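# Push crate into taped floor outline with robot team

## Task

Using any number of the robots, shove the crate until it rests flat on the floor within the taped outline and aligned with it. Tipping the crate over means failure. Afterwards the robots must release it and back away; the crate must stay in place without a robot holding it. No robot may fall over or be left leaning.

## Robot and tools

Team and robot: three identical Hello Robot Stretch 3 units named r1, r2 and r3. Each has a two-wheel differential base (0.33 m long, 0.34 m wide, passive omni wheel at the rear), a lift on a vertical mast, and a telescoping arm that reaches out to the robot's right side, ending in a wrist and a two-finger gripper. The base cannot slide sideways; to move the gripper forward you drive the base. Spinning in place pivots about the point between the drive wheels, 0.05 m behind the front edge; with the arm pulled in and wrist folded the swept radius is 0.28 m.

Frames: each robot reports in its own base frame (origin on the floor between the drive wheels, x forward, y left, z up). Odometry is that frame as it was at scene start, counted from wheel turns only, so slip looks like travel; heading is positive to the left. hand_pose is in the base frame, at the closed-fingertip point. Robots do not share frames, so their positions relative to each other can only be judged from images, lidar_m, wrist_depth_mm and head_depth_mm.

Tool execute_actions: argument actions is a list holding exactly one action object (or empty, which only returns state and pictures). That object has one entry per robot you command, keyed r1, r2, r3; each may contain base, joints, contact_limits. All motions in the action start together.
- base: one command only. {"translate_m": d} is a relative drive in metres along the robot's own x axis, range -1 to 1, positive forward, measured from the base position in the latest state report. {"rotate_rad": d} is a relative on-the-spot turn in radians, range -3.2 to 3.2, positive counter-clockwise seen from above.
- joints: absolute targets by name (not offsets). lift_m 0 to 1.1 (arm height); arm_m 0 to 0.52 (extension); wrist_yaw_rad -1.345 to 4.42 (0 along the arm, positive toward the robot's front, 3.0 folded over the base); wrist_pitch_rad -1.57 to 0.451 (0 level, negative tips fingers down); wrist_roll_rad -2.911 to 2.911; gripper_m -0.089 to 0.179 (larger is wider; actual fingertip gap is somewhat less); head_pan_rad -3.953 to 1.73 (0 forward, positive left, -1.57 along the arm); head_tilt_rad -1.53 to 0.419 (negative down).
- contact_limits: {"arm_m": effort percent 1 to 100}; the arm motion halts with contact_stop when its effort reaches that level. Lower is softer.
Argument cameras: list of camera names such as r2_head_camera, r2_nav_camera, r2_wrist_camera; null or ["all"] gives every camera, [] none. Any bad key, name or out-of-range number rejects the whole call and nothing moves. A joint, base or robot you leave out may still be driving toward an earlier target. Actions last at most 15 s. Base speed is 0.30 m/s and 1.9 rad/s only with the arm stowed (lift_m under 0.30, arm_m under 0.03, wrist_yaw_rad over 2.54); otherwise 0.10 m/s and 0.63 rad/s.

wait: seconds 0 to 10; nothing new is commanded, and it returns state and pictures. zoom_image: camera name plus region [x0, y0, x1, y1] in pixels of that camera's latest full image, origin top-left, at most 504 by 504. finished_scene: scene number; ends the scene permanently, so call it only once the crate is settled and robots are clear.

Result lines: base_status and joint_status tell how each commanded motion ended. done means reached (for the base, wheels turned the full amount, slip included). off_target means it stopped short and may still push. contact_stop, time_out, torque_fault mean the target was dropped; a stopped arm or lift goes slack until commanded again. on_its_own covers uncommanded parts; its held at value is the target, not the position. motor_effort is percent of maximum, positive toward larger joint values, with the peak in brackets; readings carry offsets and noise. Positive wheel effort pushes forward. base_tilt (degrees) shows forward/right lean, with a fixed bias up to about 4. turned_by_wheels and turned_by_imu give turning since the last result. lidar_m: 12 distances in metres, 30-degree sectors, 1st straight ahead, counter-clockwise (4th left, 7th behind, 10th right), at 0.17 m height, range 0.15 to 12, dash means nothing; own mast and parts can block sectors 5, 6, 9, 10. wrist_depth_mm and head_depth_mm: 7 by 7 grids of median depth from the top-left (head grid is in the camera's sideways orientation).

Cautions: robots pressing on each other fails the run; once bases touch, even millimetres more is too much, and no state line reports robot contact. Same commands yield travel differing up to 2.5 cm per metre between robots. Keep the crate upright: push low and gently. Pushing with the gripper high (above roughly 0.45 m) against something rigid, pushing again after a contact_stop, or driving while hooked on something immovable can tip a robot; if tilt appears, withdraw the gripper, reverse the last move in small steps and lower lift_m to about 0.2. Base, wrist and head have no contact stop. Wrist servos cut out for 10 s after prolonged strain. Fold or unfold the wrist only with lift_m 0.32 to 0.95, wrist_pitch_rad -0.4 and roll near 0; with yaw below -0.4 keep pitch at -0.5 or lower. Loose objects may be nudged by outside disturbances. Drops, hard hits and heavy shoves reduce quality; the simulation runs while you deliberate, holding your last command.

Each tool is called after ">>>" in YAML: its name, and indented under it one key for each argument.

## Session

>>> execute_actions:
  actions: []

Scene clock: 0.00 s.
r1.base_odometry: x=+0.000 y=+0.000 heading=+0.000 (m, m, rad; r1's odometry frame)
r1.turned_by_wheels: +0.000 (rad since the last result)
r1.turned_by_imu: +0.000 (rad since the last result)
r1.base_tilt: forward=-2.0 right=-0.3 (deg)
r1.lidar_m: 2.29 1.42 1.21 3.19 2.45 2.41 0.75 0.76 2.47 2.63 2.40 2.36
r1.head_depth_mm: 1713 2302 2289 2271 2280 2244 2198 / 1711 2412 2467 2446 2452 2410 2302 / 1732 2524 2647 2591 2632 2587 2290 / 1744 2602 2837 2807 2781 2764 2271 / 1751 2583 3113 3013 3021 2937 2265 / 1747 2585 3301 3293 3272 3177 2266 / 1756 2599 3648 3603 3474 2811 2059
r1.base_status: not commanded
r1.joint_positions: lift_m=+0.484 arm_m=-0.003 wrist_yaw_rad=+3.076 wrist_pitch_rad=-0.383 wrist_roll_rad=+0.017 gripper_m=+0.037 head_pan_rad=-0.001 head_tilt_rad=-0.011
r1.joint_status: not commanded
r1.motor_effort: left_wheel=+1 right_wheel=+0 lift_m=+21 arm_m=+0 wrist_yaw_rad=+0 wrist_pitch_rad=+6 wrist_roll_rad=+0 gripper_m=+0 head_pan_rad=+0 head_tilt_rad=+2 (%)
r1.hand_pose: x=-0.0063 y=+0.0860 z=+0.5051 quat_wxyz=(+0.158, +0.704, +0.111, +0.684) (m; r1's base frame)
r1.wrist_depth_mm: - - - - - - - / - - - - - - - / - - - - - - - / - - - - - - - / 945 944 - 917 998 947 938 / 796 783 - 769 821 791 788 / 669 691 - 671 664 705 670
r2.base_odometry: x=+0.000 y=+0.000 heading=+0.000 (m, m, rad; r2's odometry frame)
r2.turned_by_wheels: +0.000 (rad since the last result)
r2.turned_by_imu: +0.000 (rad since the last result)
r2.base_tilt: forward=-1.1 right=+1.9 (deg)
r2.lidar_m: 0.85 0.83 0.87 1.25 4.14 2.51 3.99 1.23 1.43 2.29 2.67 1.11
r2.head_depth_mm: 1056 1064 1080 1090 1105 1115 1133 / 990 1000 1010 1021 1032 1046 1058 / 934 941 952 960 971 982 990 / 879 887 897 906 916 923 932 / 834 843 850 857 865 872 879 / 793 800 804 813 820 827 836 / 755 760 765 772 778 788 793
r2.base_status: not commanded
r2.joint_positions: lift_m=+0.349 arm_m=-0.001 wrist_yaw_rad=+2.911 wrist_pitch_rad=-0.475 wrist_roll_rad=-0.020 gripper_m=+0.037 head_pan_rad=-0.005 head_tilt_rad=+0.009
r2.joint_status: not commanded
r2.motor_effort: left_wheel=+0 right_wheel=+0 lift_m=+34 arm_m=+0 wrist_yaw_rad=+0 wrist_pitch_rad=+5 wrist_roll_rad=+0 gripper_m=-1 head_pan_rad=+0 head_tilt_rad=+2 (%)
r2.hand_pose: x=+0.0283 y=+0.0667 z=+0.3490 quat_wxyz=(+0.244, +0.695, +0.089, +0.671) (m; r2's base frame)
r2.wrist_depth_mm: - - - - 944 750 634 / - - - - - 802 663 / - - - - 972 844 702 / 849 - 810 797 778 752 708 / 700 671 687 654 655 630 616 / 586 580 - 553 521 538 529 / 506 513 - - 484 469 464
r3.base_odometry: x=+0.000 y=+0.000 heading=+0.000 (m, m, rad; r3's odometry frame)
r3.turned_by_wheels: +0.000 (rad since the last result)
r3.turned_by_imu: +0.000 (rad since the last result)
r3.base_tilt: forward=-0.7 right=+1.2 (deg)
r3.lidar_m: 2.63 2.44 2.48 2.65 2.43 2.47 3.15 1.81 2.41 2.49 2.30 2.34
r3.head_depth_mm: 2222 2696 2734 2751 2752 2759 2240 / 2234 3013 3061 3018 3084 3011 2220 / 2227 3055 3140 3166 3176 3080 2224 / 2224 2868 2860 2959 2981 2952 2211 / 2262 2652 2673 2726 2739 2755 2210 / 2265 2500 2507 2549 2580 2616 2185 / 2246 2359 2390 2412 2423 2444 2196
r3.base_status: not commanded
r3.joint_positions: lift_m=+0.571 arm_m=+0.001 wrist_yaw_rad=+2.927 wrist_pitch_rad=-0.600 wrist_roll_rad=+0.020 gripper_m=+0.037 head_pan_rad=-0.012 head_tilt_rad=+0.005
r3.joint_status: not commanded
r3.motor_effort: left_wheel=+0 right_wheel=+1 lift_m=+30 arm_m=+0 wrist_yaw_rad=+0 wrist_pitch_rad=+4 wrist_roll_rad=+0 gripper_m=-1 head_pan_rad=+0 head_tilt_rad=+1 (%)
r3.hand_pose: x=+0.0209 y=+0.0475 z=+0.5454 quat_wxyz=(+0.282, +0.700, +0.133, +0.643) (m; r3's base frame)
r3.wrist_depth_mm: - - - - - - - / - - - - - - - / - - - - - - - / 904 909 890 902 908 886 896 / 801 787 - 781 808 789 776 / 720 705 - 704 707 695 700 / 637 639 - 645 633 625 626
pictures: r1_head_camera (sideways: a quarter turn clockwise sets it upright), r1_nav_camera (sideways: a quarter turn counterclockwise sets it upright), r1_wrist_camera, r2_head_camera (sideways: a quarter turn clockwise sets it upright), r2_nav_camera (sideways: a quarter turn counterclockwise sets it upright), r2_wrist_camera, r3_head_camera (sideways: a quarter turn clockwise sets it upright), r3_nav_camera (sideways: a quarter turn counterclockwise sets it upright), r3_wrist_camera
Images, in order (width x height): r1_head_camera 896x504, r1_nav_camera 672x504, r1_wrist_camera 644x364, r2_head_camera 896x504, r2_nav_camera 672x504, r2_wrist_camera 644x364, r3_head_camera 896x504, r3_nav_camera 672x504, r3_wrist_camera 644x364.

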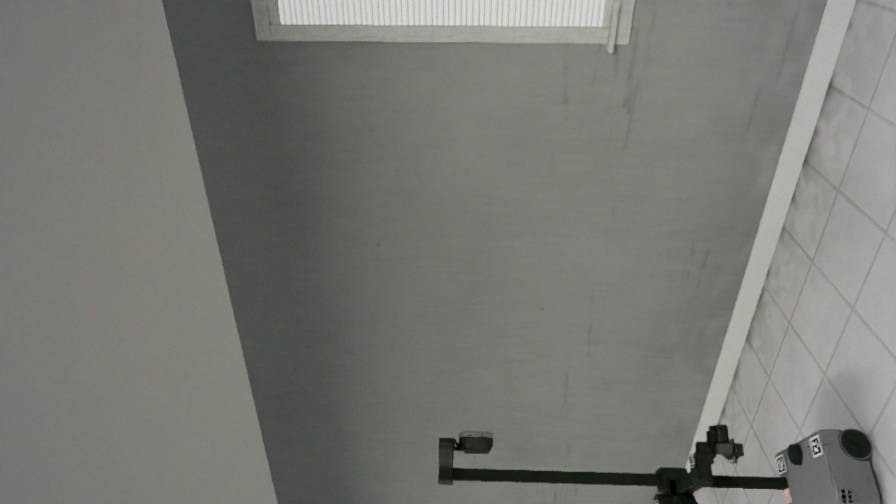

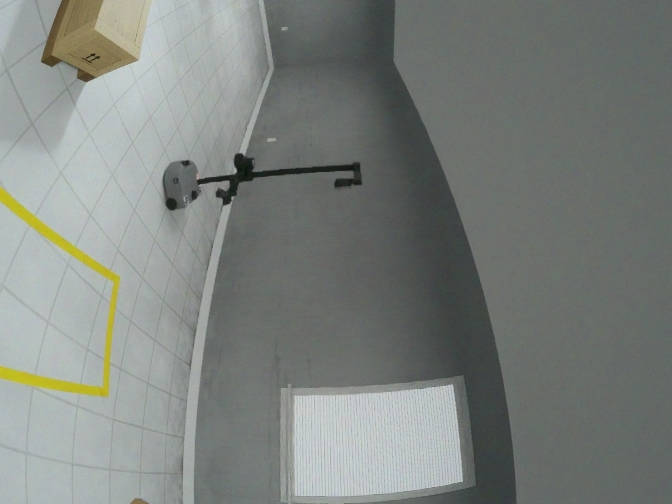

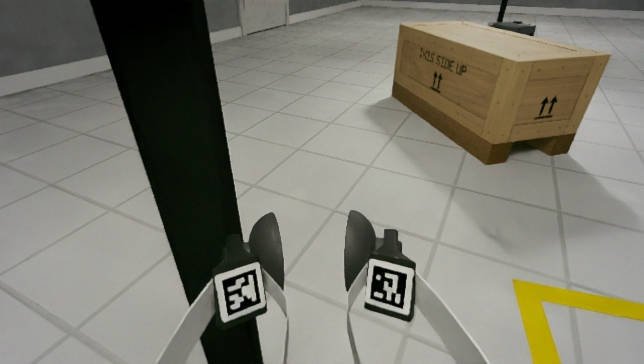

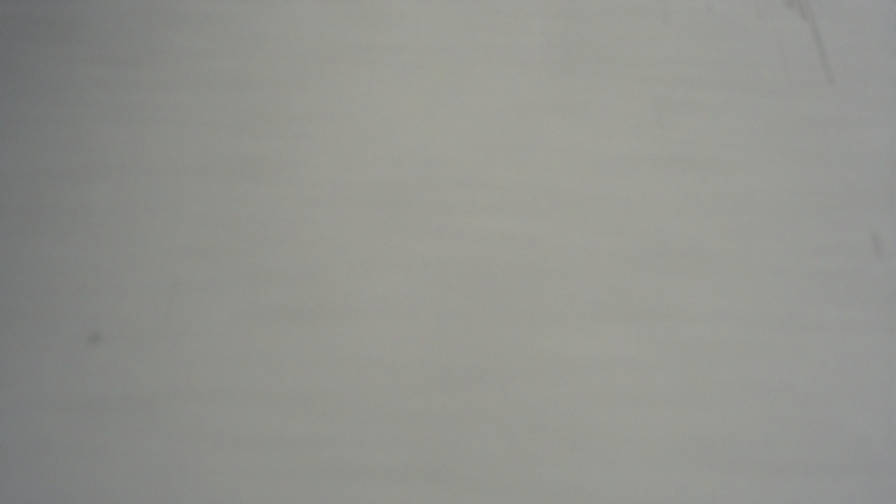

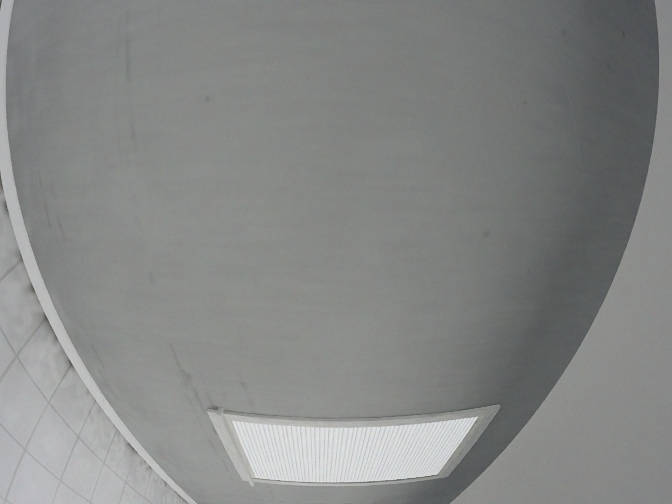

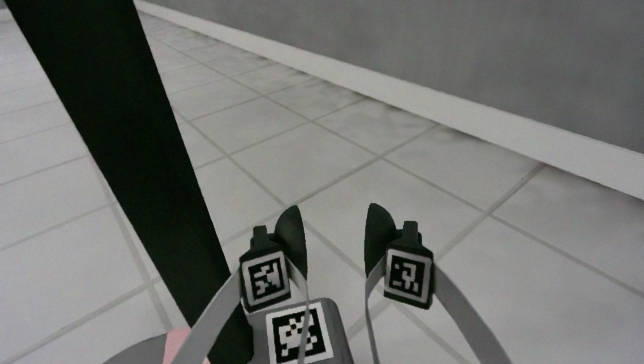

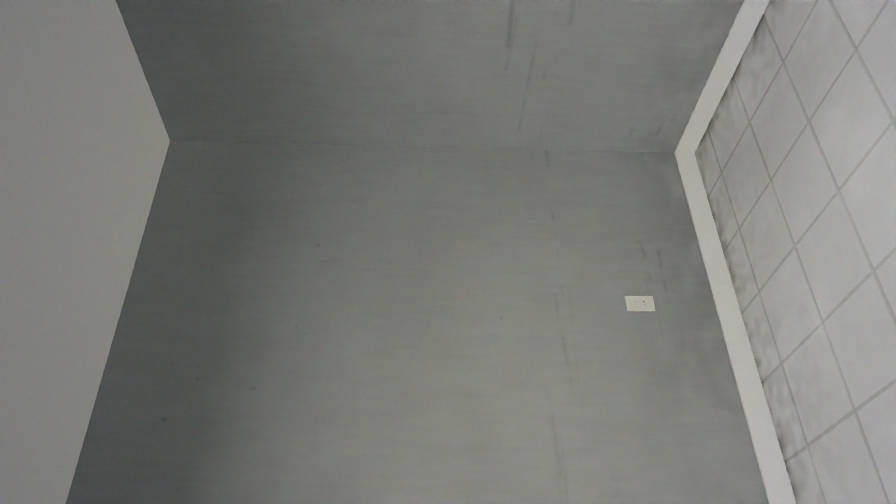

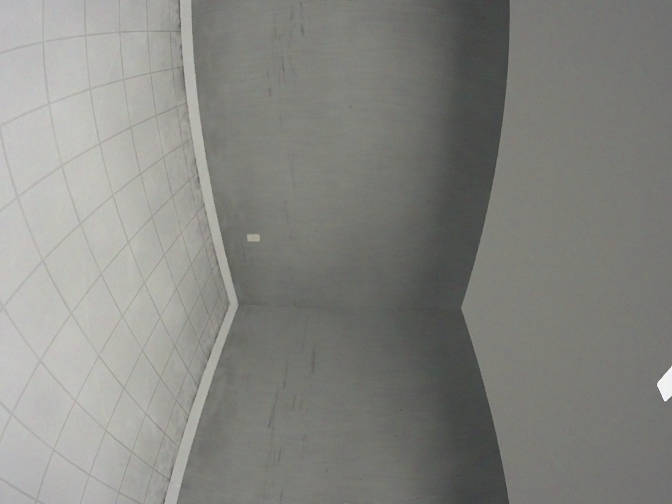

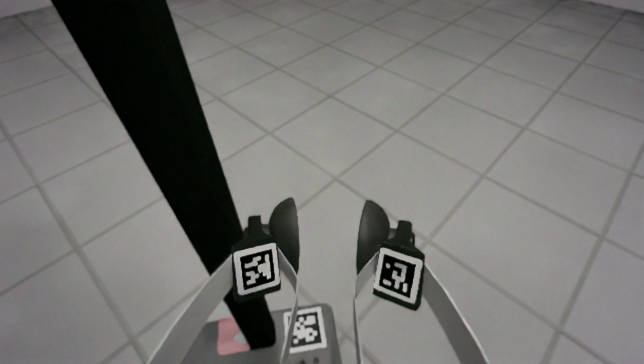

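>>> execute_actions:
  actions:
    - {"r1":{"joints":{"head_pan_rad":0.5,"head_tilt_rad":-0.8,"lift_m":0.27,"wrist_pitch_rad":-0.4,"wrist_yaw_rad":3.0}},"r2":{"joints":{"head_pan_rad":-2.4,"head_tilt_rad":-0.6,"lift_m":0.27,"wrist_pitch_rad":-0.4,"wrist_yaw_rad":3.0}},"r3":{"joints":{"head_pan_rad":-2.6,"head_tilt_rad":-0.5,"lift_m":0.27,"wrist_pitch_rad":-0.4,"wrist_yaw_rad":3.0}}}
  cameras: ["r1_head_camera","r1_nav_camera","r2_head_camera","r2_nav_camera","r3_head_camera","r3_nav_camera"]

Scene clock: 6.70 s.
r1.base_odometry: x=+0.000 y=+0.000 heading=+0.000 (m, m, rad; r1's odometry frame)
r1.turned_by_wheels: +0.000 (rad since the last result)
r1.turned_by_imu: +0.002 (rad since the last result)
r1.base_tilt: forward=-1.9 right=-0.5 (deg)
r1.lidar_m: 2.30 1.42 1.21 3.20 2.46 2.40 0.75 0.77 2.48 2.62 2.41 2.36
r1.head_depth_mm: 2804 2944 2594 1970 1592 1347 1158 / 3061 3234 2463 1954 1572 1337 1149 / 3693 3234 2412 1958 1585 1330 1151 / - 3528 2481 1916 1574 1329 1145 / - 3470 2489 1900 1553 1316 1143 / - 3470 2473 1841 1556 1309 1136 / - 3404 2395 1571 1536 1304 1125
r1.base_status: not commanded
r1.joint_positions: lift_m=+0.270 arm_m=-0.003 wrist_yaw_rad=+3.002 wrist_pitch_rad=-0.416 wrist_roll_rad=+0.017 gripper_m=+0.037 head_pan_rad=+0.493 head_tilt_rad=-0.790
r1.joint_status: all done
r1.motor_effort: left_wheel=+0(0) right_wheel=+0(0) lift_m=+19(20) arm_m=+0(1) wrist_yaw_rad=-1(3) wrist_pitch_rad=+6(7) wrist_roll_rad=+0(0) gripper_m=-1(0) head_pan_rad=+3(26) head_tilt_rad=-4(34) (%)
r1.hand_pose: x=+0.0100 y=+0.0803 z=+0.2833 quat_wxyz=(+0.195, +0.706, +0.096, +0.674) (m; r1's base frame)
r1.wrist_depth_mm: - - - - - - - / - - - - - - - / 949 - 944 907 928 921 942 / 729 - 726 707 727 743 751 / 605 586 604 596 620 583 598 / 497 499 - 518 520 503 502 / 444 - - - 436 431 434
r2.base_odometry: x=+0.000 y=+0.000 heading=+0.000 (m, m, rad; r2's odometry frame)
r2.turned_by_wheels: +0.000 (rad since the last result)
r2.turned_by_imu: -0.001 (rad since the last result)
r2.base_tilt: forward=-1.2 right=+1.8 (deg)
r2.lidar_m: 0.85 0.82 0.87 1.25 4.10 2.50 4.00 1.23 1.43 2.28 2.66 1.11
r2.head_depth_mm: 3313 3633 3048 1843 1805 1490 1273 / 3403 3737 3027 1745 1774 1472 1265 / 3498 3815 2993 1667 1733 1475 1262 / 3538 3846 2955 1624 1697 1465 1249 / 3706 3973 2940 2026 1739 1461 1245 / 3761 - 2869 2145 1726 1448 1237 / 3850 - 2820 2164 1718 1436 1224
r2.base_status: not commanded
r2.joint_positions: lift_m=+0.271 arm_m=-0.001 wrist_yaw_rad=+2.998 wrist_pitch_rad=-0.421 wrist_roll_rad=-0.020 gripper_m=+0.037 head_pan_rad=-2.393 head_tilt_rad=-0.592
r2.joint_status: all done
r2.motor_effort: left_wheel=+0(0) right_wheel=+0(0) lift_m=+13(30) arm_m=+0(0) wrist_yaw_rad=+2(2) wrist_pitch_rad=+7(10) wrist_roll_rad=+0(0) gripper_m=+0(0) head_pan_rad=-4(42) head_tilt_rad=-3(33) (%)
r2.hand_pose: x=+0.0108 y=+0.0774 z=+0.2828 quat_wxyz=(+0.196, +0.693, +0.100, +0.686) (m; r2's base frame)
r2.wrist_depth_mm: - - - - - 784 656 / - - - - - 843 674 / - - 980 948 907 843 696 / 788 758 744 716 708 684 671 / 622 615 - 582 589 561 549 / 520 513 - - 459 479 465 / 453 - - - 418 411 405
r3.base_odometry: x=+0.000 y=+0.000 heading=+0.000 (m, m, rad; r3's odometry frame)
r3.turned_by_wheels: +0.000 (rad since the last result)
r3.turned_by_imu: +0.000 (rad since the last result)
r3.base_tilt: forward=-0.7 right=+1.2 (deg)
r3.lidar_m: 2.64 2.44 2.47 2.65 2.43 2.47 3.14 1.81 2.42 2.50 2.31 2.33
r3.head_depth_mm: - - 3500 2492 1899 1550 1311 / - - 3501 2329 1909 1555 1310 / - - 3462 2095 1904 1553 1315 / - - 2511 2252 1923 1558 1314 / - - 2553 2388 1897 1555 1318 / - - 3504 2496 1899 1558 1311 / - - 3496 2478 1909 1555 1313
r3.base_status: not commanded
r3.joint_positions: lift_m=+0.270 arm_m=+0.001 wrist_yaw_rad=+2.998 wrist_pitch_rad=-0.423 wrist_roll_rad=+0.020 gripper_m=+0.037 head_pan_rad=-2.593 head_tilt_rad=-0.494
r3.joint_status: all done
r3.motor_effort: left_wheel=+1(0) right_wheel=+1(1) lift_m=+24(26) arm_m=+0(0) wrist_yaw_rad=+1(2) wrist_pitch_rad=+8(8) wrist_roll_rad=+0(0) gripper_m=+0(0) head_pan_rad=-5(57) head_tilt_rad=-5(40) (%)
r3.hand_pose: x=+0.0108 y=+0.0758 z=+0.2819 quat_wxyz=(+0.199, +0.707, +0.097, +0.672) (m; r3's base frame)
r3.wrist_depth_mm: - - - - - - - / - - - - - - - / 813 819 822 819 823 804 815 / 648 651 653 656 655 655 654 / 544 539 - 559 560 545 541 / 460 - - - 466 460 462 / - - - - 403 406 403
pictures: r1_head_camera (sideways: a quarter turn clockwise sets it upright), r1_nav_camera (sideways: a quarter turn counterclockwise sets it upright), r2_head_camera (sideways: a quarter turn clockwise sets it upright), r2_nav_camera (sideways: a quarter turn counterclockwise sets it upright), r3_head_camera (sideways: a quarter turn clockwise sets it upright), r3_nav_camera (sideways: a quarter turn counterclockwise sets it upright)
Images, in order (width x height): r1_head_camera 896x504, r1_nav_camera 672x504, r2_head_camera 896x504, r2_nav_camera 672x504, r3_head_camera 896x504, r3_nav_camera 672x504.

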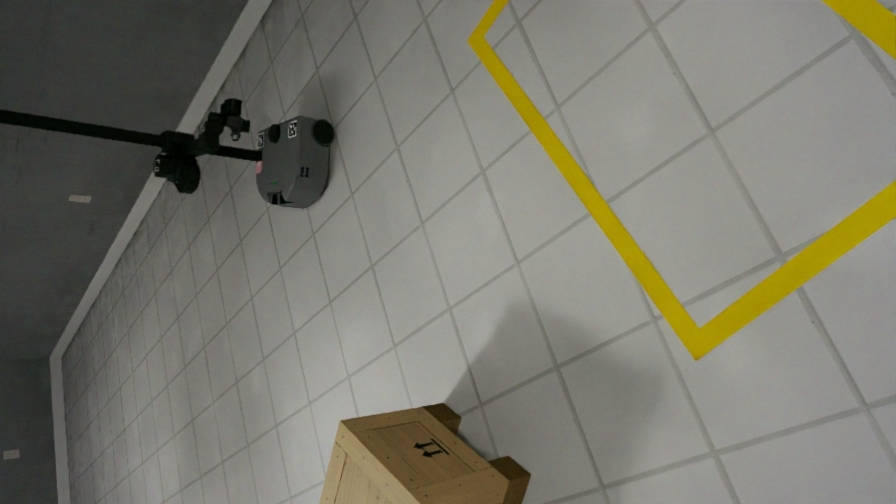

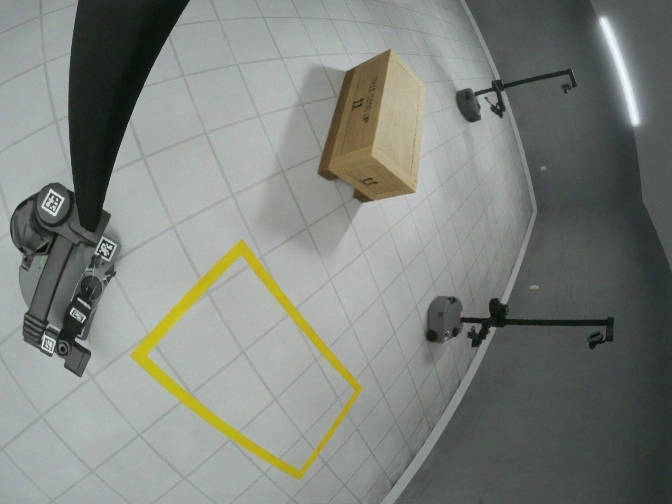

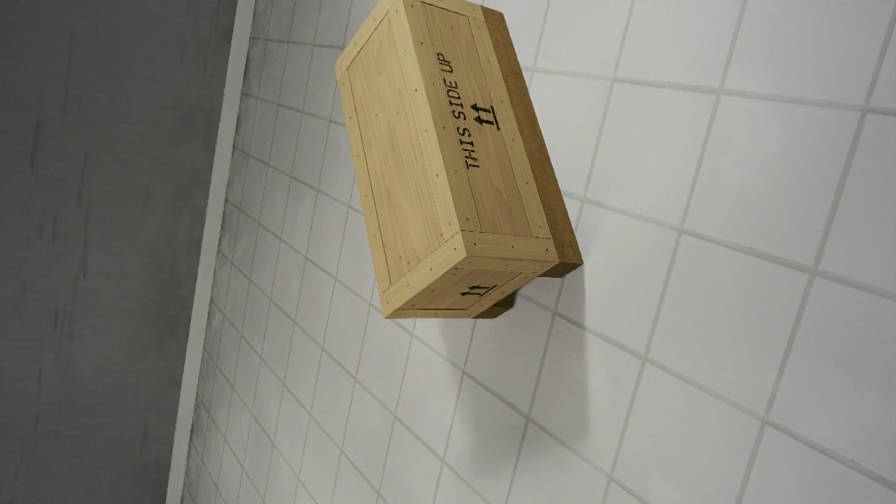

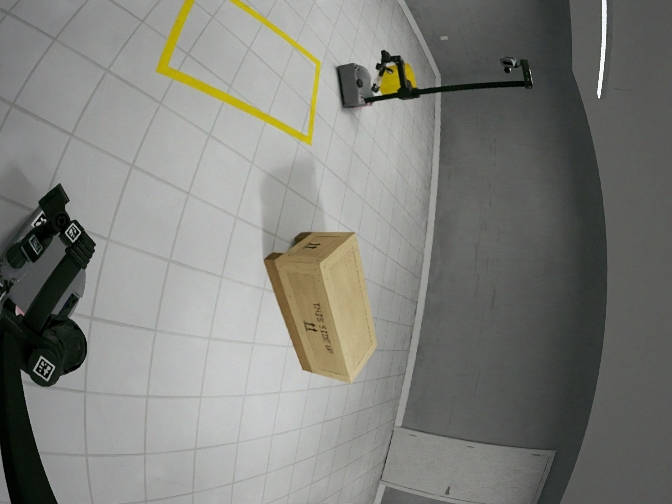

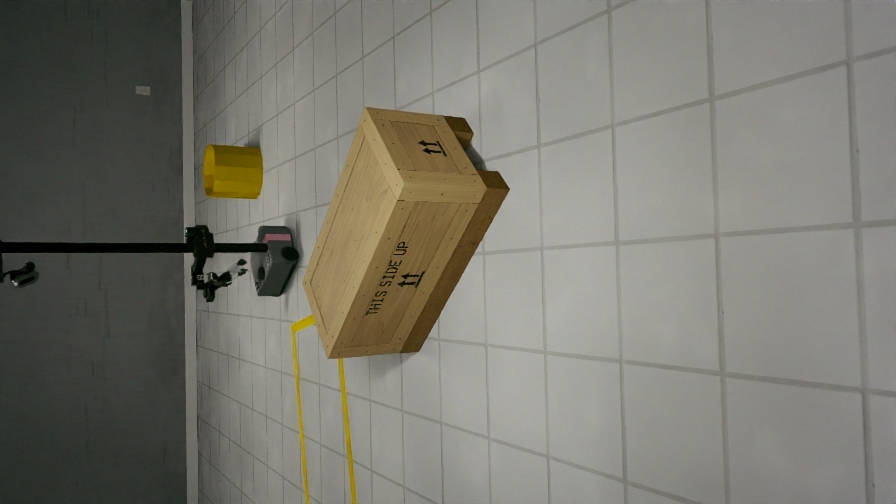

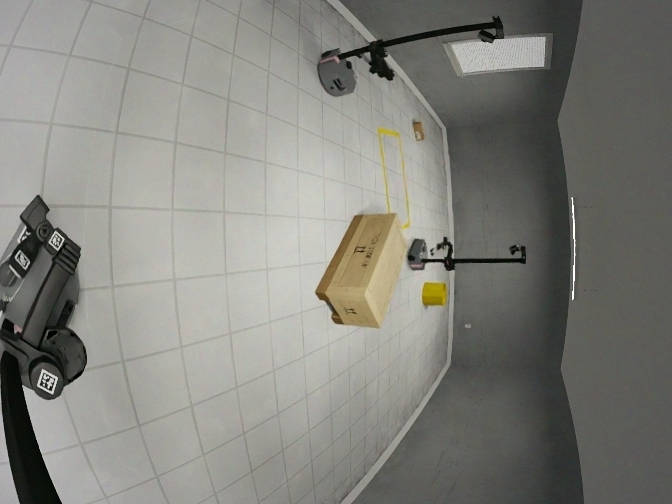

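>>> execute_actions:
  actions:
    - {"r1":{"base":{"rotate_rad":1.78},"joints":{"head_pan_rad":-0.8,"head_tilt_rad":-0.8}},"r2":{"base":{"rotate_rad":-2.85},"joints":{"head_pan_rad":0.3,"head_tilt_rad":-0.7}},"r3":{"base":{"rotate_rad":-2.51},"joints":{"head_pan_rad":0,"head_tilt_rad":-0.7}}}
  cameras: []

>>> execute_actions:
  actions:
    - {"r1":{"base":{"translate_m":1.0}},"r3":{"base":{"translate_m":1.0}}}
  cameras: ["r1_nav_camera","r2_head_camera","r3_head_camera"]

Scene clock: 49.07 s.
r1.base_odometry: x=+0.000 y=+0.000 heading=+1.780 (m, m, rad; r1's odometry frame)
r1.turned_by_wheels: +1.780 (rad since the last result)
r1.turned_by_imu: +1.784 (rad since the last result)
r1.base_tilt: forward=-2.0 right=-0.4 (deg)
r1.lidar_m: 2.75 2.41 2.41 0.75 2.48 2.48 2.71 2.36 2.36 2.23 1.21 1.29
r1.head_depth_mm: - 3614 2592 1962 1607 1350 1161 / - 3628 2546 1949 1581 1343 1154 / - 3610 2501 1829 1584 1330 1151 / - 3471 1763 1665 1569 1323 1150 / - 3527 1791 1807 1564 1331 1143 / - 3529 1962 1897 1556 1305 1136 / - 3335 2428 1879 1538 1299 1126
r1.base_status: done
r1.joint_positions: lift_m=+0.270 arm_m=-0.003 wrist_yaw_rad=+3.002 wrist_pitch_rad=-0.416 wrist_roll_rad=+0.017 gripper_m=+0.037 head_pan_rad=-0.793 head_tilt_rad=-0.790
r1.joint_status: all done
r1.motor_effort: left_wheel=-2(6) right_wheel=+3(11) lift_m=+19(18) arm_m=+0(0) wrist_yaw_rad=-2(2) wrist_pitch_rad=+6(6) wrist_roll_rad=+0(0) gripper_m=-1(0) head_pan_rad=-2(33) head_tilt_rad=-4(5) (%)
r1.hand_pose: x=+0.0101 y=+0.0802 z=+0.2833 quat_wxyz=(+0.195, +0.706, +0.096, +0.674) (m; r1's base frame)
r1.wrist_depth_mm: - - 759 - - - - / - - 789 - - - - / 918 - 875 882 886 922 936 / 722 - 692 745 719 743 735 / 589 597 633 582 617 602 596 / 500 491 - 523 514 499 505 / 445 - - - 430 438 439
r2.base_odometry: x=+0.000 y=+0.000 heading=-2.850 (m, m, rad; r2's odometry frame)
r2.turned_by_wheels: -2.850 (rad since the last result)
r2.turned_by_imu: -2.888 (rad since the last result)
r2.base_tilt: forward=-1.2 right=+1.8 (deg)
r2.lidar_m: 1.36 1.24 2.28 4.17 1.43 0.91 0.82 0.83 1.02 2.00 2.51 2.50
r2.head_depth_mm: 3376 3434 2500 1984 1643 1394 1215 / 3428 3373 1928 1974 1633 1392 1214 / 3444 3354 1801 1874 1615 1379 1202 / 3479 3304 1728 1776 1614 1373 1194 / 3582 3246 1720 1639 1597 1365 1190 / 3626 3243 2222 1811 1585 1354 1182 / 3722 3197 2364 1900 1566 1346 1178
r2.base_status: done
r2.joint_positions: lift_m=+0.271 arm_m=-0.001 wrist_yaw_rad=+2.998 wrist_pitch_rad=-0.421 wrist_roll_rad=-0.020 gripper_m=+0.037 head_pan_rad=+0.293 head_tilt_rad=-0.692
r2.joint_status: all done
r2.motor_effort: left_wheel=+2(16) right_wheel=-2(6) lift_m=+13(13) arm_m=+0(0) wrist_yaw_rad=+2(2) wrist_pitch_rad=+8(7) wrist_roll_rad=+0(0) gripper_m=+0(0) head_pan_rad=+3(42) head_tilt_rad=-4(15) (%)
r2.hand_pose: x=+0.0108 y=+0.0774 z=+0.2828 quat_wxyz=(+0.196, +0.693, +0.100, +0.686) (m; r2's base frame)
r2.wrist_depth_mm: - - - - - - - / - - - - - - - / - - 973 944 919 886 858 / 782 768 743 725 710 689 664 / 625 617 - 586 591 560 550 / 522 516 - - 458 476 467 / 456 - - - 417 413 406
r3.base_odometry: x=+0.000 y=+0.000 heading=-2.510 (m, m, rad; r3's odometry frame)
r3.turned_by_wheels: -2.510 (rad since the last result)
r3.turned_by_imu: -2.466 (rad since the last result)
r3.base_tilt: forward=-0.7 right=+1.3 (deg)
r3.lidar_m: 1.81 2.52 2.38 2.30 2.39 2.53 2.44 2.53 2.55 2.43 2.53 3.48
r3.head_depth_mm: - 3076 2265 1871 1581 1356 1189 / - 3058 2070 1878 1585 1360 1186 / - 2212 2144 1902 1570 1355 1189 / - 2306 2259 1894 1586 1355 1194 / - 3093 2352 1882 1592 1358 1187 / - 3082 2369 1890 1586 1359 1196 / - 3125 2358 1921 1587 1368 1198
r3.base_status: done
r3.joint_positions: lift_m=+0.270 arm_m=+0.001 wrist_yaw_rad=+2.998 wrist_pitch_rad=-0.422 wrist_roll_rad=+0.020 gripper_m=+0.037 head_pan_rad=-0.007 head_tilt_rad=-0.692
r3.joint_status: all done
r3.motor_effort: left_wheel=+3(11) right_wheel=-2(8) lift_m=+24(24) arm_m=+0(1) wrist_yaw_rad=+1(1) wrist_pitch_rad=+8(8) wrist_roll_rad=+0(0) gripper_m=+0(1) head_pan_rad=+4(57) head_tilt_rad=-6(28) (%)
r3.hand_pose: x=+0.0107 y=+0.0757 z=+0.2819 quat_wxyz=(+0.199, +0.707, +0.097, +0.672) (m; r3's base frame)
r3.wrist_depth_mm: - - - - - - - / - - - - - - - / 813 832 819 815 813 827 829 / 648 658 648 646 656 650 644 / 545 539 - 560 562 542 544 / 461 - - - 464 460 464 / - - - - 406 406 405
pictures: none
No camera images: the call's "cameras" was empty. Leave "cameras" out to get every camera's image.

Scene clock: 54.17 s.
r1.base_odometry: x=-0.207 y=+0.978 heading=+1.780 (m, m, rad; r1's odometry frame)
r1.turned_by_wheels: +0.000 (rad since the last result)
r1.turned_by_imu: +0.003 (rad since the last result)
r1.base_tilt: forward=-1.9 right=-0.4 (deg)
r1.lidar_m: 1.93 1.69 1.69 1.98 1.19 1.18 3.56 3.09 2.45 0.92 0.97 3.26
r1.head_depth_mm: - 3282 2401 1403 1322 1345 1158 / - 3659 2447 1422 1470 1336 1154 / - 3591 2535 1884 1581 1326 1150 / - 3580 2494 1932 1577 1325 1144 / - 3491 2453 1914 1558 1320 1134 / - 3493 2459 1896 1555 1316 1133 / - 3387 2411 1887 1545 1307 1126
r1.base_status: done
r1.joint_positions: lift_m=+0.270 arm_m=-0.003 wrist_yaw_rad=+3.001 wrist_pitch_rad=-0.416 wrist_roll_rad=+0.017 gripper_m=+0.037 head_pan_rad=-0.793 head_tilt_rad=-0.791
r1.joint_status: not commanded
r1.motor_effort: left_wheel=-2(5) right_wheel=+3(11) lift_m=+19(19) arm_m=+0(0) wrist_yaw_rad=-1(2) wrist_pitch_rad=+6(6) wrist_roll_rad=+0(0) gripper_m=+0(1) head_pan_rad=-2(2) head_tilt_rad=-4(3) (%)
r1.hand_pose: x=+0.0102 y=+0.0802 z=+0.2833 quat_wxyz=(+0.195, +0.706, +0.096, +0.674) (m; r1's base frame)
r1.wrist_depth_mm: - - - - - - - / - - - - - - - / 940 - 902 896 926 916 959 / 719 - 701 723 707 734 742 / 593 582 627 592 611 590 585 / 496 490 - 523 519 494 505 / 438 - - - 430 434 441
r2.base_odometry: x=+0.000 y=+0.000 heading=-2.850 (m, m, rad; r2's odometry frame)
r2.turned_by_wheels: +0.000 (rad since the last result)
r2.turned_by_imu: -0.001 (rad since the last result)
r2.base_tilt: forward=-1.2 right=+1.7 (deg)
r2.lidar_m: 1.36 1.24 3.05 4.20 1.43 0.91 0.83 0.83 1.02 2.00 4.53 1.73
r2.head_depth_mm: 3376 3475 2515 1998 1644 1401 1216 / 3448 3417 1913 1969 1632 1392 1212 / 3476 3352 1807 1875 1622 1379 1208 / 3497 3314 1751 1786 1603 1376 1194 / 3564 3262 1729 1633 1589 1362 1191 / 3603 3189 2227 1819 1586 1354 1182 / 3683 2996 2345 1887 1576 1350 1179
r2.base_status: not commanded
r2.joint_positions: lift_m=+0.271 arm_m=-0.001 wrist_yaw_rad=+2.998 wrist_pitch_rad=-0.421 wrist_roll_rad=-0.020 gripper_m=+0.037 head_pan_rad=+0.293 head_tilt_rad=-0.692
r2.joint_status: not commanded
r2.motor_effort: left_wheel=+2(2) right_wheel=-1(1) lift_m=+13(13) arm_m=+0(0) wrist_yaw_rad=+2(2) wrist_pitch_rad=+8(8) wrist_roll_rad=+0(0) gripper_m=+0(0) head_pan_rad=+3(3) head_tilt_rad=-3(4) (%)
r2.hand_pose: x=+0.0108 y=+0.0774 z=+0.2828 quat_wxyz=(+0.196, +0.693, +0.100, +0.686) (m; r2's base frame)
r2.wrist_depth_mm: - - - - - - - / - - - - - - - / - - 960 947 920 879 850 / 787 761 732 715 710 686 671 / 628 609 - 583 582 559 549 / 522 516 - - 461 475 467 / 454 - - - 418 409 404
r3.base_odometry: x=-0.807 y=-0.591 heading=-2.510 (m, m, rad; r3's odometry frame)
r3.turned_by_wheels: +0.000 (rad since the last result)
r3.turned_by_imu: +0.004 (rad since the last result)
r3.base_tilt: forward=-0.7 right=+1.2 (deg)
r3.lidar_m: 0.87 3.25 1.78 2.30 2.40 3.27 3.42 3.48 2.53 2.43 2.56 0.84
r3.head_depth_mm: - 3060 2254 1345 1294 1360 1192 / - 3110 2355 1345 1284 1349 1189 / - 3078 1682 1382 1479 1359 1186 / - 3112 1686 1519 1572 1366 1186 / - 3075 2362 1773 1586 1359 1190 / - 3089 2371 1896 1581 1355 1193 / - 3128 2351 1890 1593 1364 1195
r3.base_status: done
r3.joint_positions: lift_m=+0.270 arm_m=+0.001 wrist_yaw_rad=+2.999 wrist_pitch_rad=-0.422 wrist_roll_rad=+0.020 gripper_m=+0.037 head_pan_rad=-0.007 head_tilt_rad=-0.692
r3.joint_status: not commanded
r3.motor_effort: left_wheel=+2(10) right_wheel=-1(6) lift_m=+24(24) arm_m=+0(0) wrist_yaw_rad=+1(2) wrist_pitch_rad=+8(8) wrist_roll_rad=+0(0) gripper_m=-1(0) head_pan_rad=+4(4) head_tilt_rad=-5(6) (%)
r3.hand_pose: x=+0.0106 y=+0.0758 z=+0.2820 quat_wxyz=(+0.198, +0.707, +0.097, +0.672) (m; r3's base frame)
r3.wrist_depth_mm: - - - - - - - / - - - - - - - / 830 823 808 818 820 820 815 / 649 650 656 658 650 656 651 / 541 543 - 556 558 542 538 / 465 - - - 462 464 464 / - - - - 402 402 407
pictures: r1_nav_camera (sideways: a quarter turn counterclockwise sets it upright), r2_head_camera (sideways: a quarter turn clockwise sets it upright), r3_head_camera (sideways: a quarter turn clockwise sets it upright)
Images, in order (width x height): r1_nav_camera 672x504, r2_head_camera 896x504, r3_head_camera 896x504.

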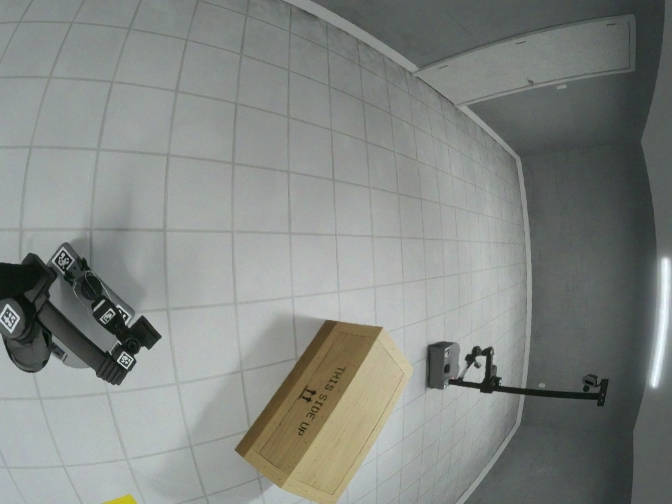

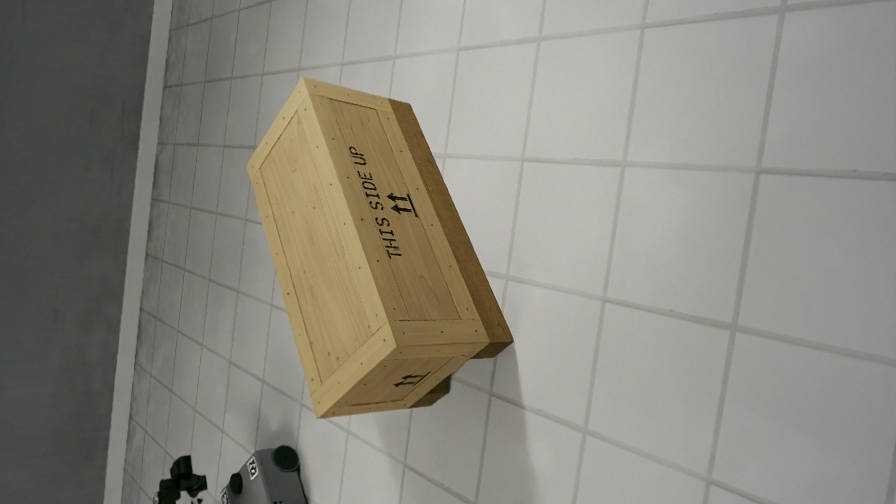

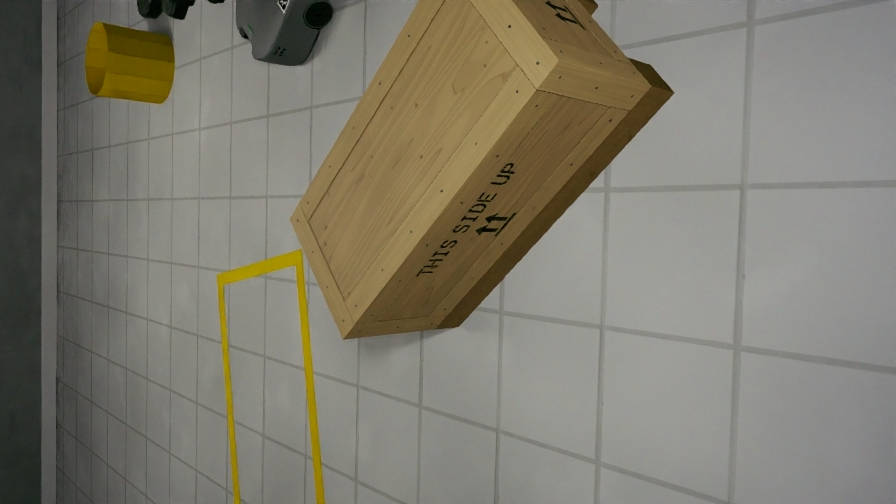

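>>> execute_actions:
  actions:
    - {"r1":{"base":{"translate_m":0.7}},"r3":{"base":{"translate_m":0.6},"joints":{"head_tilt_rad":-1.1}}}
  cameras: []

>>> execute_actions:
  actions:
    - {"r1":{"base":{"rotate_rad":-2.18},"joints":{"head_pan_rad":0.2,"head_tilt_rad":-0.9}},"r3":{"base":{"rotate_rad":-0.55}}}
  cameras: []

>>> execute_actions:
  actions:
    - {"r3":{"base":{"translate_m":0.2}}}
  cameras: ["r1_head_camera","r2_head_camera","r3_head_camera"]

Scene clock: 67.63 s.
r1.base_odometry: x=-0.353 y=+1.663 heading=+1.780 (m, m, rad; r1's odometry frame)
r1.turned_by_wheels: +0.000 (rad since the last result)
r1.turned_by_imu: +0.003 (rad since the last result)
r1.base_tilt: forward=-1.8 right=-0.4 (deg)
r1.lidar_m: 1.36 1.18 1.18 1.38 2.45 1.76 4.12 1.28 0.98 0.96 5.09 2.27
r1.head_depth_mm: - 3710 2581 1978 1602 1341 1157 / - 3603 2528 1948 1593 1340 1148 / - 3584 2521 1932 1572 1337 1145 / - 3522 2526 1914 1578 1323 1142 / - 3512 2480 1898 1564 1309 1133 / - 3438 2464 1896 1553 1308 1134 / 3622 3302 2415 1874 1532 1304 1129
r1.base_status: done
r1.joint_positions: lift_m=+0.270 arm_m=-0.003 wrist_yaw_rad=+3.001 wrist_pitch_rad=-0.416 wrist_roll_rad=+0.017 gripper_m=+0.037 head_pan_rad=-0.793 head_tilt_rad=-0.791
r1.joint_status: not commanded
r1.motor_effort: left_wheel=-1(5) right_wheel=+3(10) lift_m=+18(18) arm_m=+0(1) wrist_yaw_rad=-2(2) wrist_pitch_rad=+6(6) wrist_roll_rad=+0(0) gripper_m=+0(0) head_pan_rad=-2(2) head_tilt_rad=-4(3) (%)
r1.hand_pose: x=+0.0102 y=+0.0802 z=+0.2833 quat_wxyz=(+0.195, +0.706, +0.096, +0.674) (m; r1's base frame)
r1.wrist_depth_mm: - - - - - - 890 / - - - - - - 952 / 915 - 951 925 927 935 955 / 726 - 730 733 715 721 729 / 601 593 616 586 609 602 597 / 491 501 - 511 518 509 507 / 446 - - - 426 442 433
r2.base_odometry: x=+0.000 y=+0.000 heading=-2.850 (m, m, rad; r2's odometry frame)
r2.turned_by_wheels: +0.000 (rad since the last result)
r2.turned_by_imu: -0.001 (rad since the last result)
r2.base_tilt: forward=-1.1 right=+1.9 (deg)
r2.lidar_m: 1.37 1.23 3.05 4.19 1.43 0.91 0.83 0.83 1.02 2.00 4.51 4.28
r2.head_depth_mm: 3421 3448 2526 1825 1644 1407 1213 / 3422 3406 1924 1966 1628 1392 1209 / 3504 3372 1813 1868 1625 1377 1206 / 3562 3295 1744 1781 1606 1380 1196 / 3527 2724 1732 1644 1590 1375 1189 / 3543 3190 2214 1812 1589 1361 1184 / 3639 3185 2390 1892 1571 1349 1176
r2.base_status: not commanded
r2.joint_positions: lift_m=+0.271 arm_m=-0.001 wrist_yaw_rad=+2.998 wrist_pitch_rad=-0.421 wrist_roll_rad=-0.020 gripper_m=+0.037 head_pan_rad=+0.293 head_tilt_rad=-0.692
r2.joint_status: not commanded
r2.motor_effort: left_wheel=+2(2) right_wheel=-1(1) lift_m=+13(13) arm_m=+0(0) wrist_yaw_rad=+2(2) wrist_pitch_rad=+8(7) wrist_roll_rad=+0(0) gripper_m=-1(0) head_pan_rad=+3(3) head_tilt_rad=-3(3) (%)
r2.hand_pose: x=+0.0108 y=+0.0774 z=+0.2828 quat_wxyz=(+0.196, +0.693, +0.100, +0.686) (m; r2's base frame)
r2.wrist_depth_mm: - - - - - - - / - - - - - - - / - - 974 951 919 882 853 / 782 770 744 723 704 689 671 / 629 608 - 587 588 567 548 / 521 516 - - 461 475 463 / 455 - - - 415 410 408
r3.base_odometry: x=-1.291 y=-0.945 heading=-2.510 (m, m, rad; r3's odometry frame)
r3.turned_by_wheels: +0.000 (rad since the last result)
r3.turned_by_imu: +0.002 (rad since the last result)
r3.base_tilt: forward=-0.7 right=+1.3 (deg)
r3.lidar_m: 0.40 0.75 1.51 2.29 2.38 3.30 4.02 3.48 2.53 2.47 0.33 0.33
r3.head_depth_mm: 1836 1650 1069 987 916 1174 1107 / 1841 1662 1077 988 1006 1173 - / 1830 1184 1078 1012 1261 1198 - / 1849 1191 1082 1216 1286 1201 - / 1862 1684 1134 1387 1287 1199 - / 1870 1693 1507 1405 1298 1205 1136 / 1873 1680 1537 1414 1295 1202 1118
r3.base_status: done
r3.joint_positions: lift_m=+0.270 arm_m=+0.001 wrist_yaw_rad=+2.999 wrist_pitch_rad=-0.422 wrist_roll_rad=+0.020 gripper_m=+0.037 head_pan_rad=-0.007 head_tilt_rad=-1.087
r3.joint_status: all done
r3.motor_effort: left_wheel=+2(10) right_wheel=-1(5) lift_m=+24(24) arm_m=+0(0) wrist_yaw_rad=+1(0) wrist_pitch_rad=+8(8) wrist_roll_rad=+0(0) gripper_m=-1(0) head_pan_rad=+4(4) head_tilt_rad=-9(41) (%)
r3.hand_pose: x=+0.0106 y=+0.0758 z=+0.2821 quat_wxyz=(+0.198, +0.707, +0.097, +0.672) (m; r3's base frame)
r3.wrist_depth_mm: - - - - - - - / - - - - - - - / 827 826 815 821 815 818 825 / 654 660 656 654 653 644 644 / 541 543 - 561 551 539 538 / 464 - - - 461 461 464 / - - - - 403 403 405
pictures: none
No camera images: the call's "cameras" was empty. Leave "cameras" out to get every camera's image.

Scene clock: 70.17 s.
r1.base_odometry: x=-0.353 y=+1.663 heading=-0.400 (m, m, rad; r1's odometry frame)
r1.turned_by_wheels: -2.180 (rad since the last result)
r1.turned_by_imu: -2.185 (rad since the last result)
r1.base_tilt: forward=-1.9 right=-0.4 (deg)
r1.lidar_m: 1.01 0.97 5.12 2.61 1.42 1.18 1.18 1.33 2.15 1.76 4.10 3.60
r1.head_depth_mm: 3105 2833 2199 1764 1499 1284 1130 / 3088 2704 1583 1689 1479 1285 1129 / 3274 2767 1530 1627 1480 1270 1124 / 3356 2773 1513 1539 1461 1267 1119 / 3489 2712 1496 1440 1463 1254 1111 / 3638 2521 1485 1376 1451 1255 1112 / 3514 1713 1915 1700 1438 1241 1099
r1.base_status: done
r1.joint_positions: lift_m=+0.270 arm_m=-0.003 wrist_yaw_rad=+3.001 wrist_pitch_rad=-0.416 wrist_roll_rad=+0.017 gripper_m=+0.037 head_pan_rad=+0.193 head_tilt_rad=-0.890
r1.joint_status: all done
r1.motor_effort: left_wheel=+3(9) right_wheel=-3(7) lift_m=+19(19) arm_m=+0(0) wrist_yaw_rad=-2(2) wrist_pitch_rad=+6(6) wrist_roll_rad=+0(0) gripper_m=-1(0) head_pan_rad=+3(30) head_tilt_rad=-5(14) (%)
r1.hand_pose: x=+0.0102 y=+0.0801 z=+0.2833 quat_wxyz=(+0.195, +0.706, +0.096, +0.674) (m; r1's base frame)
r1.wrist_depth_mm: - - - - - - - / - - - - - - - / 906 - 926 942 927 930 938 / 703 - 712 717 719 713 718 / 597 587 615 591 602 582 584 / 502 500 - 513 514 500 497 / 446 - - - 434 434 427
r2.base_odometry: x=+0.000 y=+0.000 heading=-2.850 (m, m, rad; r2's odometry frame)
r2.turned_by_wheels: +0.000 (rad since the last result)
r2.turned_by_imu: +0.000 (rad since the last result)
r2.base_tilt: forward=-1.2 right=+1.8 (deg)
r2.lidar_m: 1.37 1.23 3.04 4.18 1.43 0.91 0.83 0.83 1.02 2.00 4.52 4.27
r2.head_depth_mm: 3399 3476 2535 1749 1645 1398 1215 / 3451 3391 1911 1963 1637 1387 1210 / 3490 3367 1817 1876 1625 1378 1200 / 3468 3151 1743 1775 1611 1379 1197 / 3476 2867 1732 1631 1593 1363 1193 / 3628 3215 2225 1806 1582 1351 1186 / 3628 3176 2354 1893 1581 1345 1178
r2.base_status: not commanded
r2.joint_positions: lift_m=+0.271 arm_m=-0.001 wrist_yaw_rad=+2.998 wrist_pitch_rad=-0.421 wrist_roll_rad=-0.020 gripper_m=+0.037 head_pan_rad=+0.293 head_tilt_rad=-0.692
r2.joint_status: not commanded
r2.motor_effort: left_wheel=+2(2) right_wheel=-1(2) lift_m=+13(13) arm_m=+0(0) wrist_yaw_rad=+1(1) wrist_pitch_rad=+8(8) wrist_roll_rad=+0(0) gripper_m=-1(0) head_pan_rad=+3(4) head_tilt_rad=-3(3) (%)
r2.hand_pose: x=+0.0108 y=+0.0774 z=+0.2828 quat_wxyz=(+0.196, +0.693, +0.100, +0.686) (m; r2's base frame)
r2.wrist_depth_mm: - - - - - - - / - - - - - - - / - - 984 958 923 884 872 / 787 771 737 718 710 690 672 / 628 616 - 582 593 563 550 / 519 519 - - 454 475 469 / 460 - - - 416 410 407
r3.base_odometry: x=-1.291 y=-0.945 heading=-3.060 (m, m, rad; r3's odometry frame)
r3.turned_by_wheels: -0.550 (rad since the last result)
r3.turned_by_imu: -0.540 (rad since the last result)
r3.base_tilt: forward=-0.7 right=+1.2 (deg)
r3.lidar_m: 0.33 0.39 0.71 1.50 2.31 2.37 3.23 4.03 3.56 2.55 2.47 0.33
r3.head_depth_mm: 1755 1652 1508 1380 1281 1184 1112 / 1839 1652 1075 1008 1267 1191 - / 1850 1668 1076 993 1106 1193 - / 1842 1668 1085 996 1248 1203 - / 1864 1672 1084 1006 1266 1194 - / 1865 1690 1089 1023 1287 1202 1134 / 1880 1691 1095 1041 1304 1205 1130
r3.base_status: done
r3.joint_positions: lift_m=+0.270 arm_m=+0.001 wrist_yaw_rad=+2.999 wrist_pitch_rad=-0.422 wrist_roll_rad=+0.020 gripper_m=+0.037 head_pan_rad=-0.007 head_tilt_rad=-1.087
r3.joint_status: not commanded
r3.motor_effort: left_wheel=+2(8) right_wheel=-2(9) lift_m=+24(24) arm_m=+0(0) wrist_yaw_rad=+1(0) wrist_pitch_rad=+8(8) wrist_roll_rad=+0(0) gripper_m=-1(0) head_pan_rad=+4(4) head_tilt_rad=-8(9) (%)
r3.hand_pose: x=+0.0106 y=+0.0758 z=+0.2821 quat_wxyz=(+0.198, +0.707, +0.097, +0.672) (m; r3's base frame)
r3.wrist_depth_mm: - - - - - - 534 / - - - - - - 518 / 830 818 809 822 815 774 501 / 650 657 653 665 649 654 481 / 544 537 - 560 565 536 473 / 464 - - - 464 464 440 / - - - - 402 404 403
pictures: none
No camera images: the call's "cameras" was empty. Leave "cameras" out to get every camera's image.

Scene clock: 72.70 s.
r1.base_odometry: x=-0.353 y=+1.663 heading=-0.400 (m, m, rad; r1's odometry frame)
r1.turned_by_wheels: +0.000 (rad since the last result)
r1.turned_by_imu: +0.001 (rad since the last result)
r1.base_tilt: forward=-1.9 right=-0.4 (deg)
r1.lidar_m: 1.00 0.97 5.07 2.60 1.42 1.18 1.18 1.32 2.15 1.76 4.11 3.59
r1.head_depth_mm: 3098 2850 2200 1776 1494 1285 1127 / 3079 2736 1583 1677 1480 1277 1122 / 3310 2760 1522 1627 1477 1279 1121 / 3454 2754 1511 1538 1467 1269 1117 / 3501 2731 1508 1437 1467 1254 1112 / 3451 2404 1487 1387 1447 1254 1101 / 3733 2695 1826 1701 1440 1252 1098
r1.base_status: not commanded
r1.joint_positions: lift_m=+0.270 arm_m=-0.003 wrist_yaw_rad=+3.001 wrist_pitch_rad=-0.416 wrist_roll_rad=+0.017 gripper_m=+0.037 head_pan_rad=+0.193 head_tilt_rad=-0.890
r1.joint_status: not commanded
r1.motor_effort: left_wheel=+2(2) right_wheel=-3(3) lift_m=+19(19) arm_m=+0(0) wrist_yaw_rad=-2(1) wrist_pitch_rad=+6(6) wrist_roll_rad=+0(0) gripper_m=-1(0) head_pan_rad=+3(2) head_tilt_rad=-4(4) (%)
r1.hand_pose: x=+0.0102 y=+0.0801 z=+0.2833 quat_wxyz=(+0.195, +0.706, +0.096, +0.674) (m; r1's base frame)
r1.wrist_depth_mm: - - - - - - - / - - - - - - - / 916 - 925 921 968 948 928 / 713 - 721 715 724 728 737 / 585 591 613 583 610 594 600 / 506 496 - 508 515 504 498 / 442 - - - 431 434 425
r2.base_odometry: x=+0.000 y=+0.000 heading=-2.850 (m, m, rad; r2's odometry frame)
r2.turned_by_wheels: +0.000 (rad since the last result)
r2.turned_by_imu: +0.000 (rad since the last result)
r2.base_tilt: forward=-1.1 right=+1.8 (deg)
r2.lidar_m: 1.36 1.23 3.04 4.18 1.44 0.91 0.83 0.83 1.02 2.00 4.50 4.27
r2.head_depth_mm: 3364 3249 1528 1778 1644 1398 1217 / 3423 3430 1933 1820 1635 1394 1211 / 3481 3314 1814 1874 1620 1382 1201 / 3489 3126 1748 1770 1612 1368 1199 / 3517 2843 1716 1631 1599 1369 1195 / 3616 3184 2229 1819 1590 1349 1183 / 3718 3164 2366 1893 1570 1352 1180
r2.base_status: not commanded
r2.joint_positions: lift_m=+0.271 arm_m=-0.001 wrist_yaw_rad=+2.998 wrist_pitch_rad=-0.421 wrist_roll_rad=-0.020 gripper_m=+0.037 head_pan_rad=+0.293 head_tilt_rad=-0.692
r2.joint_status: not commanded
r2.motor_effort: left_wheel=+2(2) right_wheel=-2(1) lift_m=+13(13) arm_m=+0(0) wrist_yaw_rad=+2(2) wrist_pitch_rad=+7(8) wrist_roll_rad=+0(0) gripper_m=+0(0) head_pan_rad=+3(4) head_tilt_rad=-4(4) (%)
r2.hand_pose: x=+0.0108 y=+0.0774 z=+0.2828 quat_wxyz=(+0.196, +0.693, +0.100, +0.686) (m; r2's base frame)
r2.wrist_depth_mm: - - - - - - - / - - - - - - - / - - 993 945 918 893 857 / 790 767 751 727 715 687 668 / 620 612 - 582 588 559 547 / 518 511 - - 459 475 467 / 457 - - - 417 410 406
r3.base_odometry: x=-1.490 y=-0.961 heading=-3.060 (m, m, rad; r3's odometry frame)
r3.turned_by_wheels: +0.000 (rad since the last result)
r3.turned_by_imu: +0.001 (rad since the last result)
r3.base_tilt: forward=-0.7 right=+1.3 (deg)
r3.lidar_m: 0.15 0.17 0.31 1.66 1.65 2.48 3.36 4.20 3.40 2.46 0.16 0.15
r3.head_depth_mm: 1850 1642 1514 1384 1280 1190 1110 / 1836 1661 1516 989 921 1171 - / 1848 1669 1520 990 914 944 - / 1858 1679 1517 991 917 1169 - / 1865 1677 1515 996 922 1176 - / 1859 1679 1528 998 931 1207 1136 / 1866 1685 1530 994 945 1206 1123
r3.base_status: done
r3.joint_positions: lift_m=+0.270 arm_m=+0.001 wrist_yaw_rad=+2.999 wrist_pitch_rad=-0.422 wrist_roll_rad=+0.020 gripper_m=+0.037 head_pan_rad=-0.007 head_tilt_rad=-1.087
r3.joint_status: not commanded
r3.motor_effort: left_wheel=+2(10) right_wheel=-1(6) lift_m=+24(24) arm_m=+0(0) wrist_yaw_rad=+0(1) wrist_pitch_rad=+7(8) wrist_roll_rad=-1(1) gripper_m=-1(0) head_pan_rad=+4(4) head_tilt_rad=-8(9) (%)
r3.hand_pose: x=+0.0106 y=+0.0758 z=+0.2821 quat_wxyz=(+0.198, +0.707, +0.097, +0.672) (m; r3's base frame)
r3.wrist_depth_mm: - - - - - 404 222 / - - - - - 386 215 / 823 814 809 812 769 364 211 / 650 649 650 655 658 344 205 / 548 544 - 560 543 330 198 / 464 - - - 461 310 193 / - - - - 403 277 188
pictures: r1_head_camera (sideways: a quarter turn clockwise sets it upright), r2_head_camera (sideways: a quarter turn clockwise sets it upright), r3_head_camera (sideways: a quarter turn clockwise sets it upright)
Images, in order (width x height): r1_head_camera 896x504, r2_head_camera 896x504, r3_head_camera 896x504.

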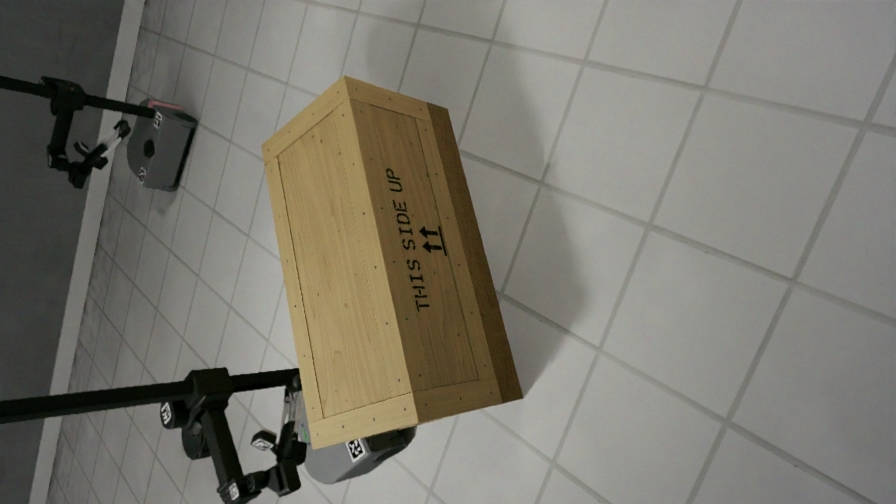

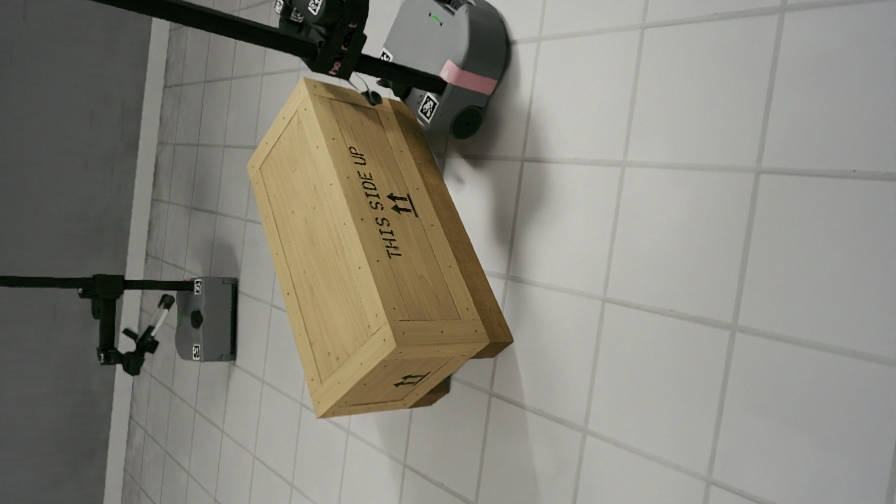

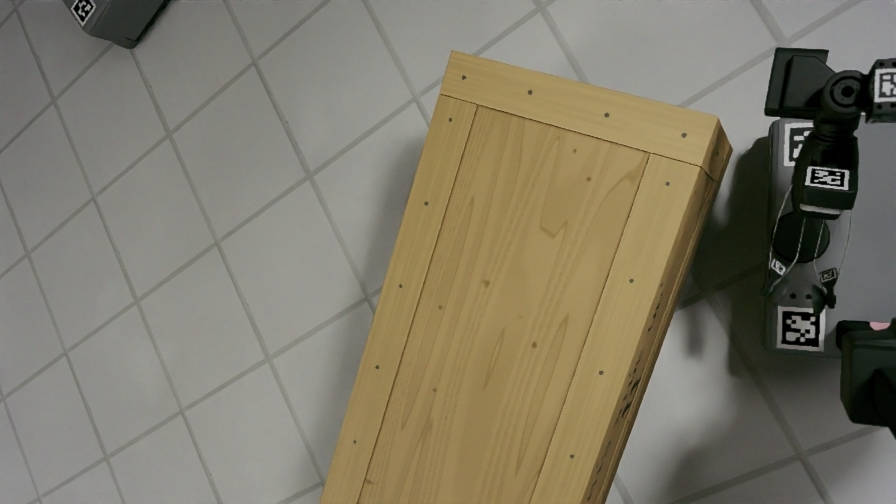

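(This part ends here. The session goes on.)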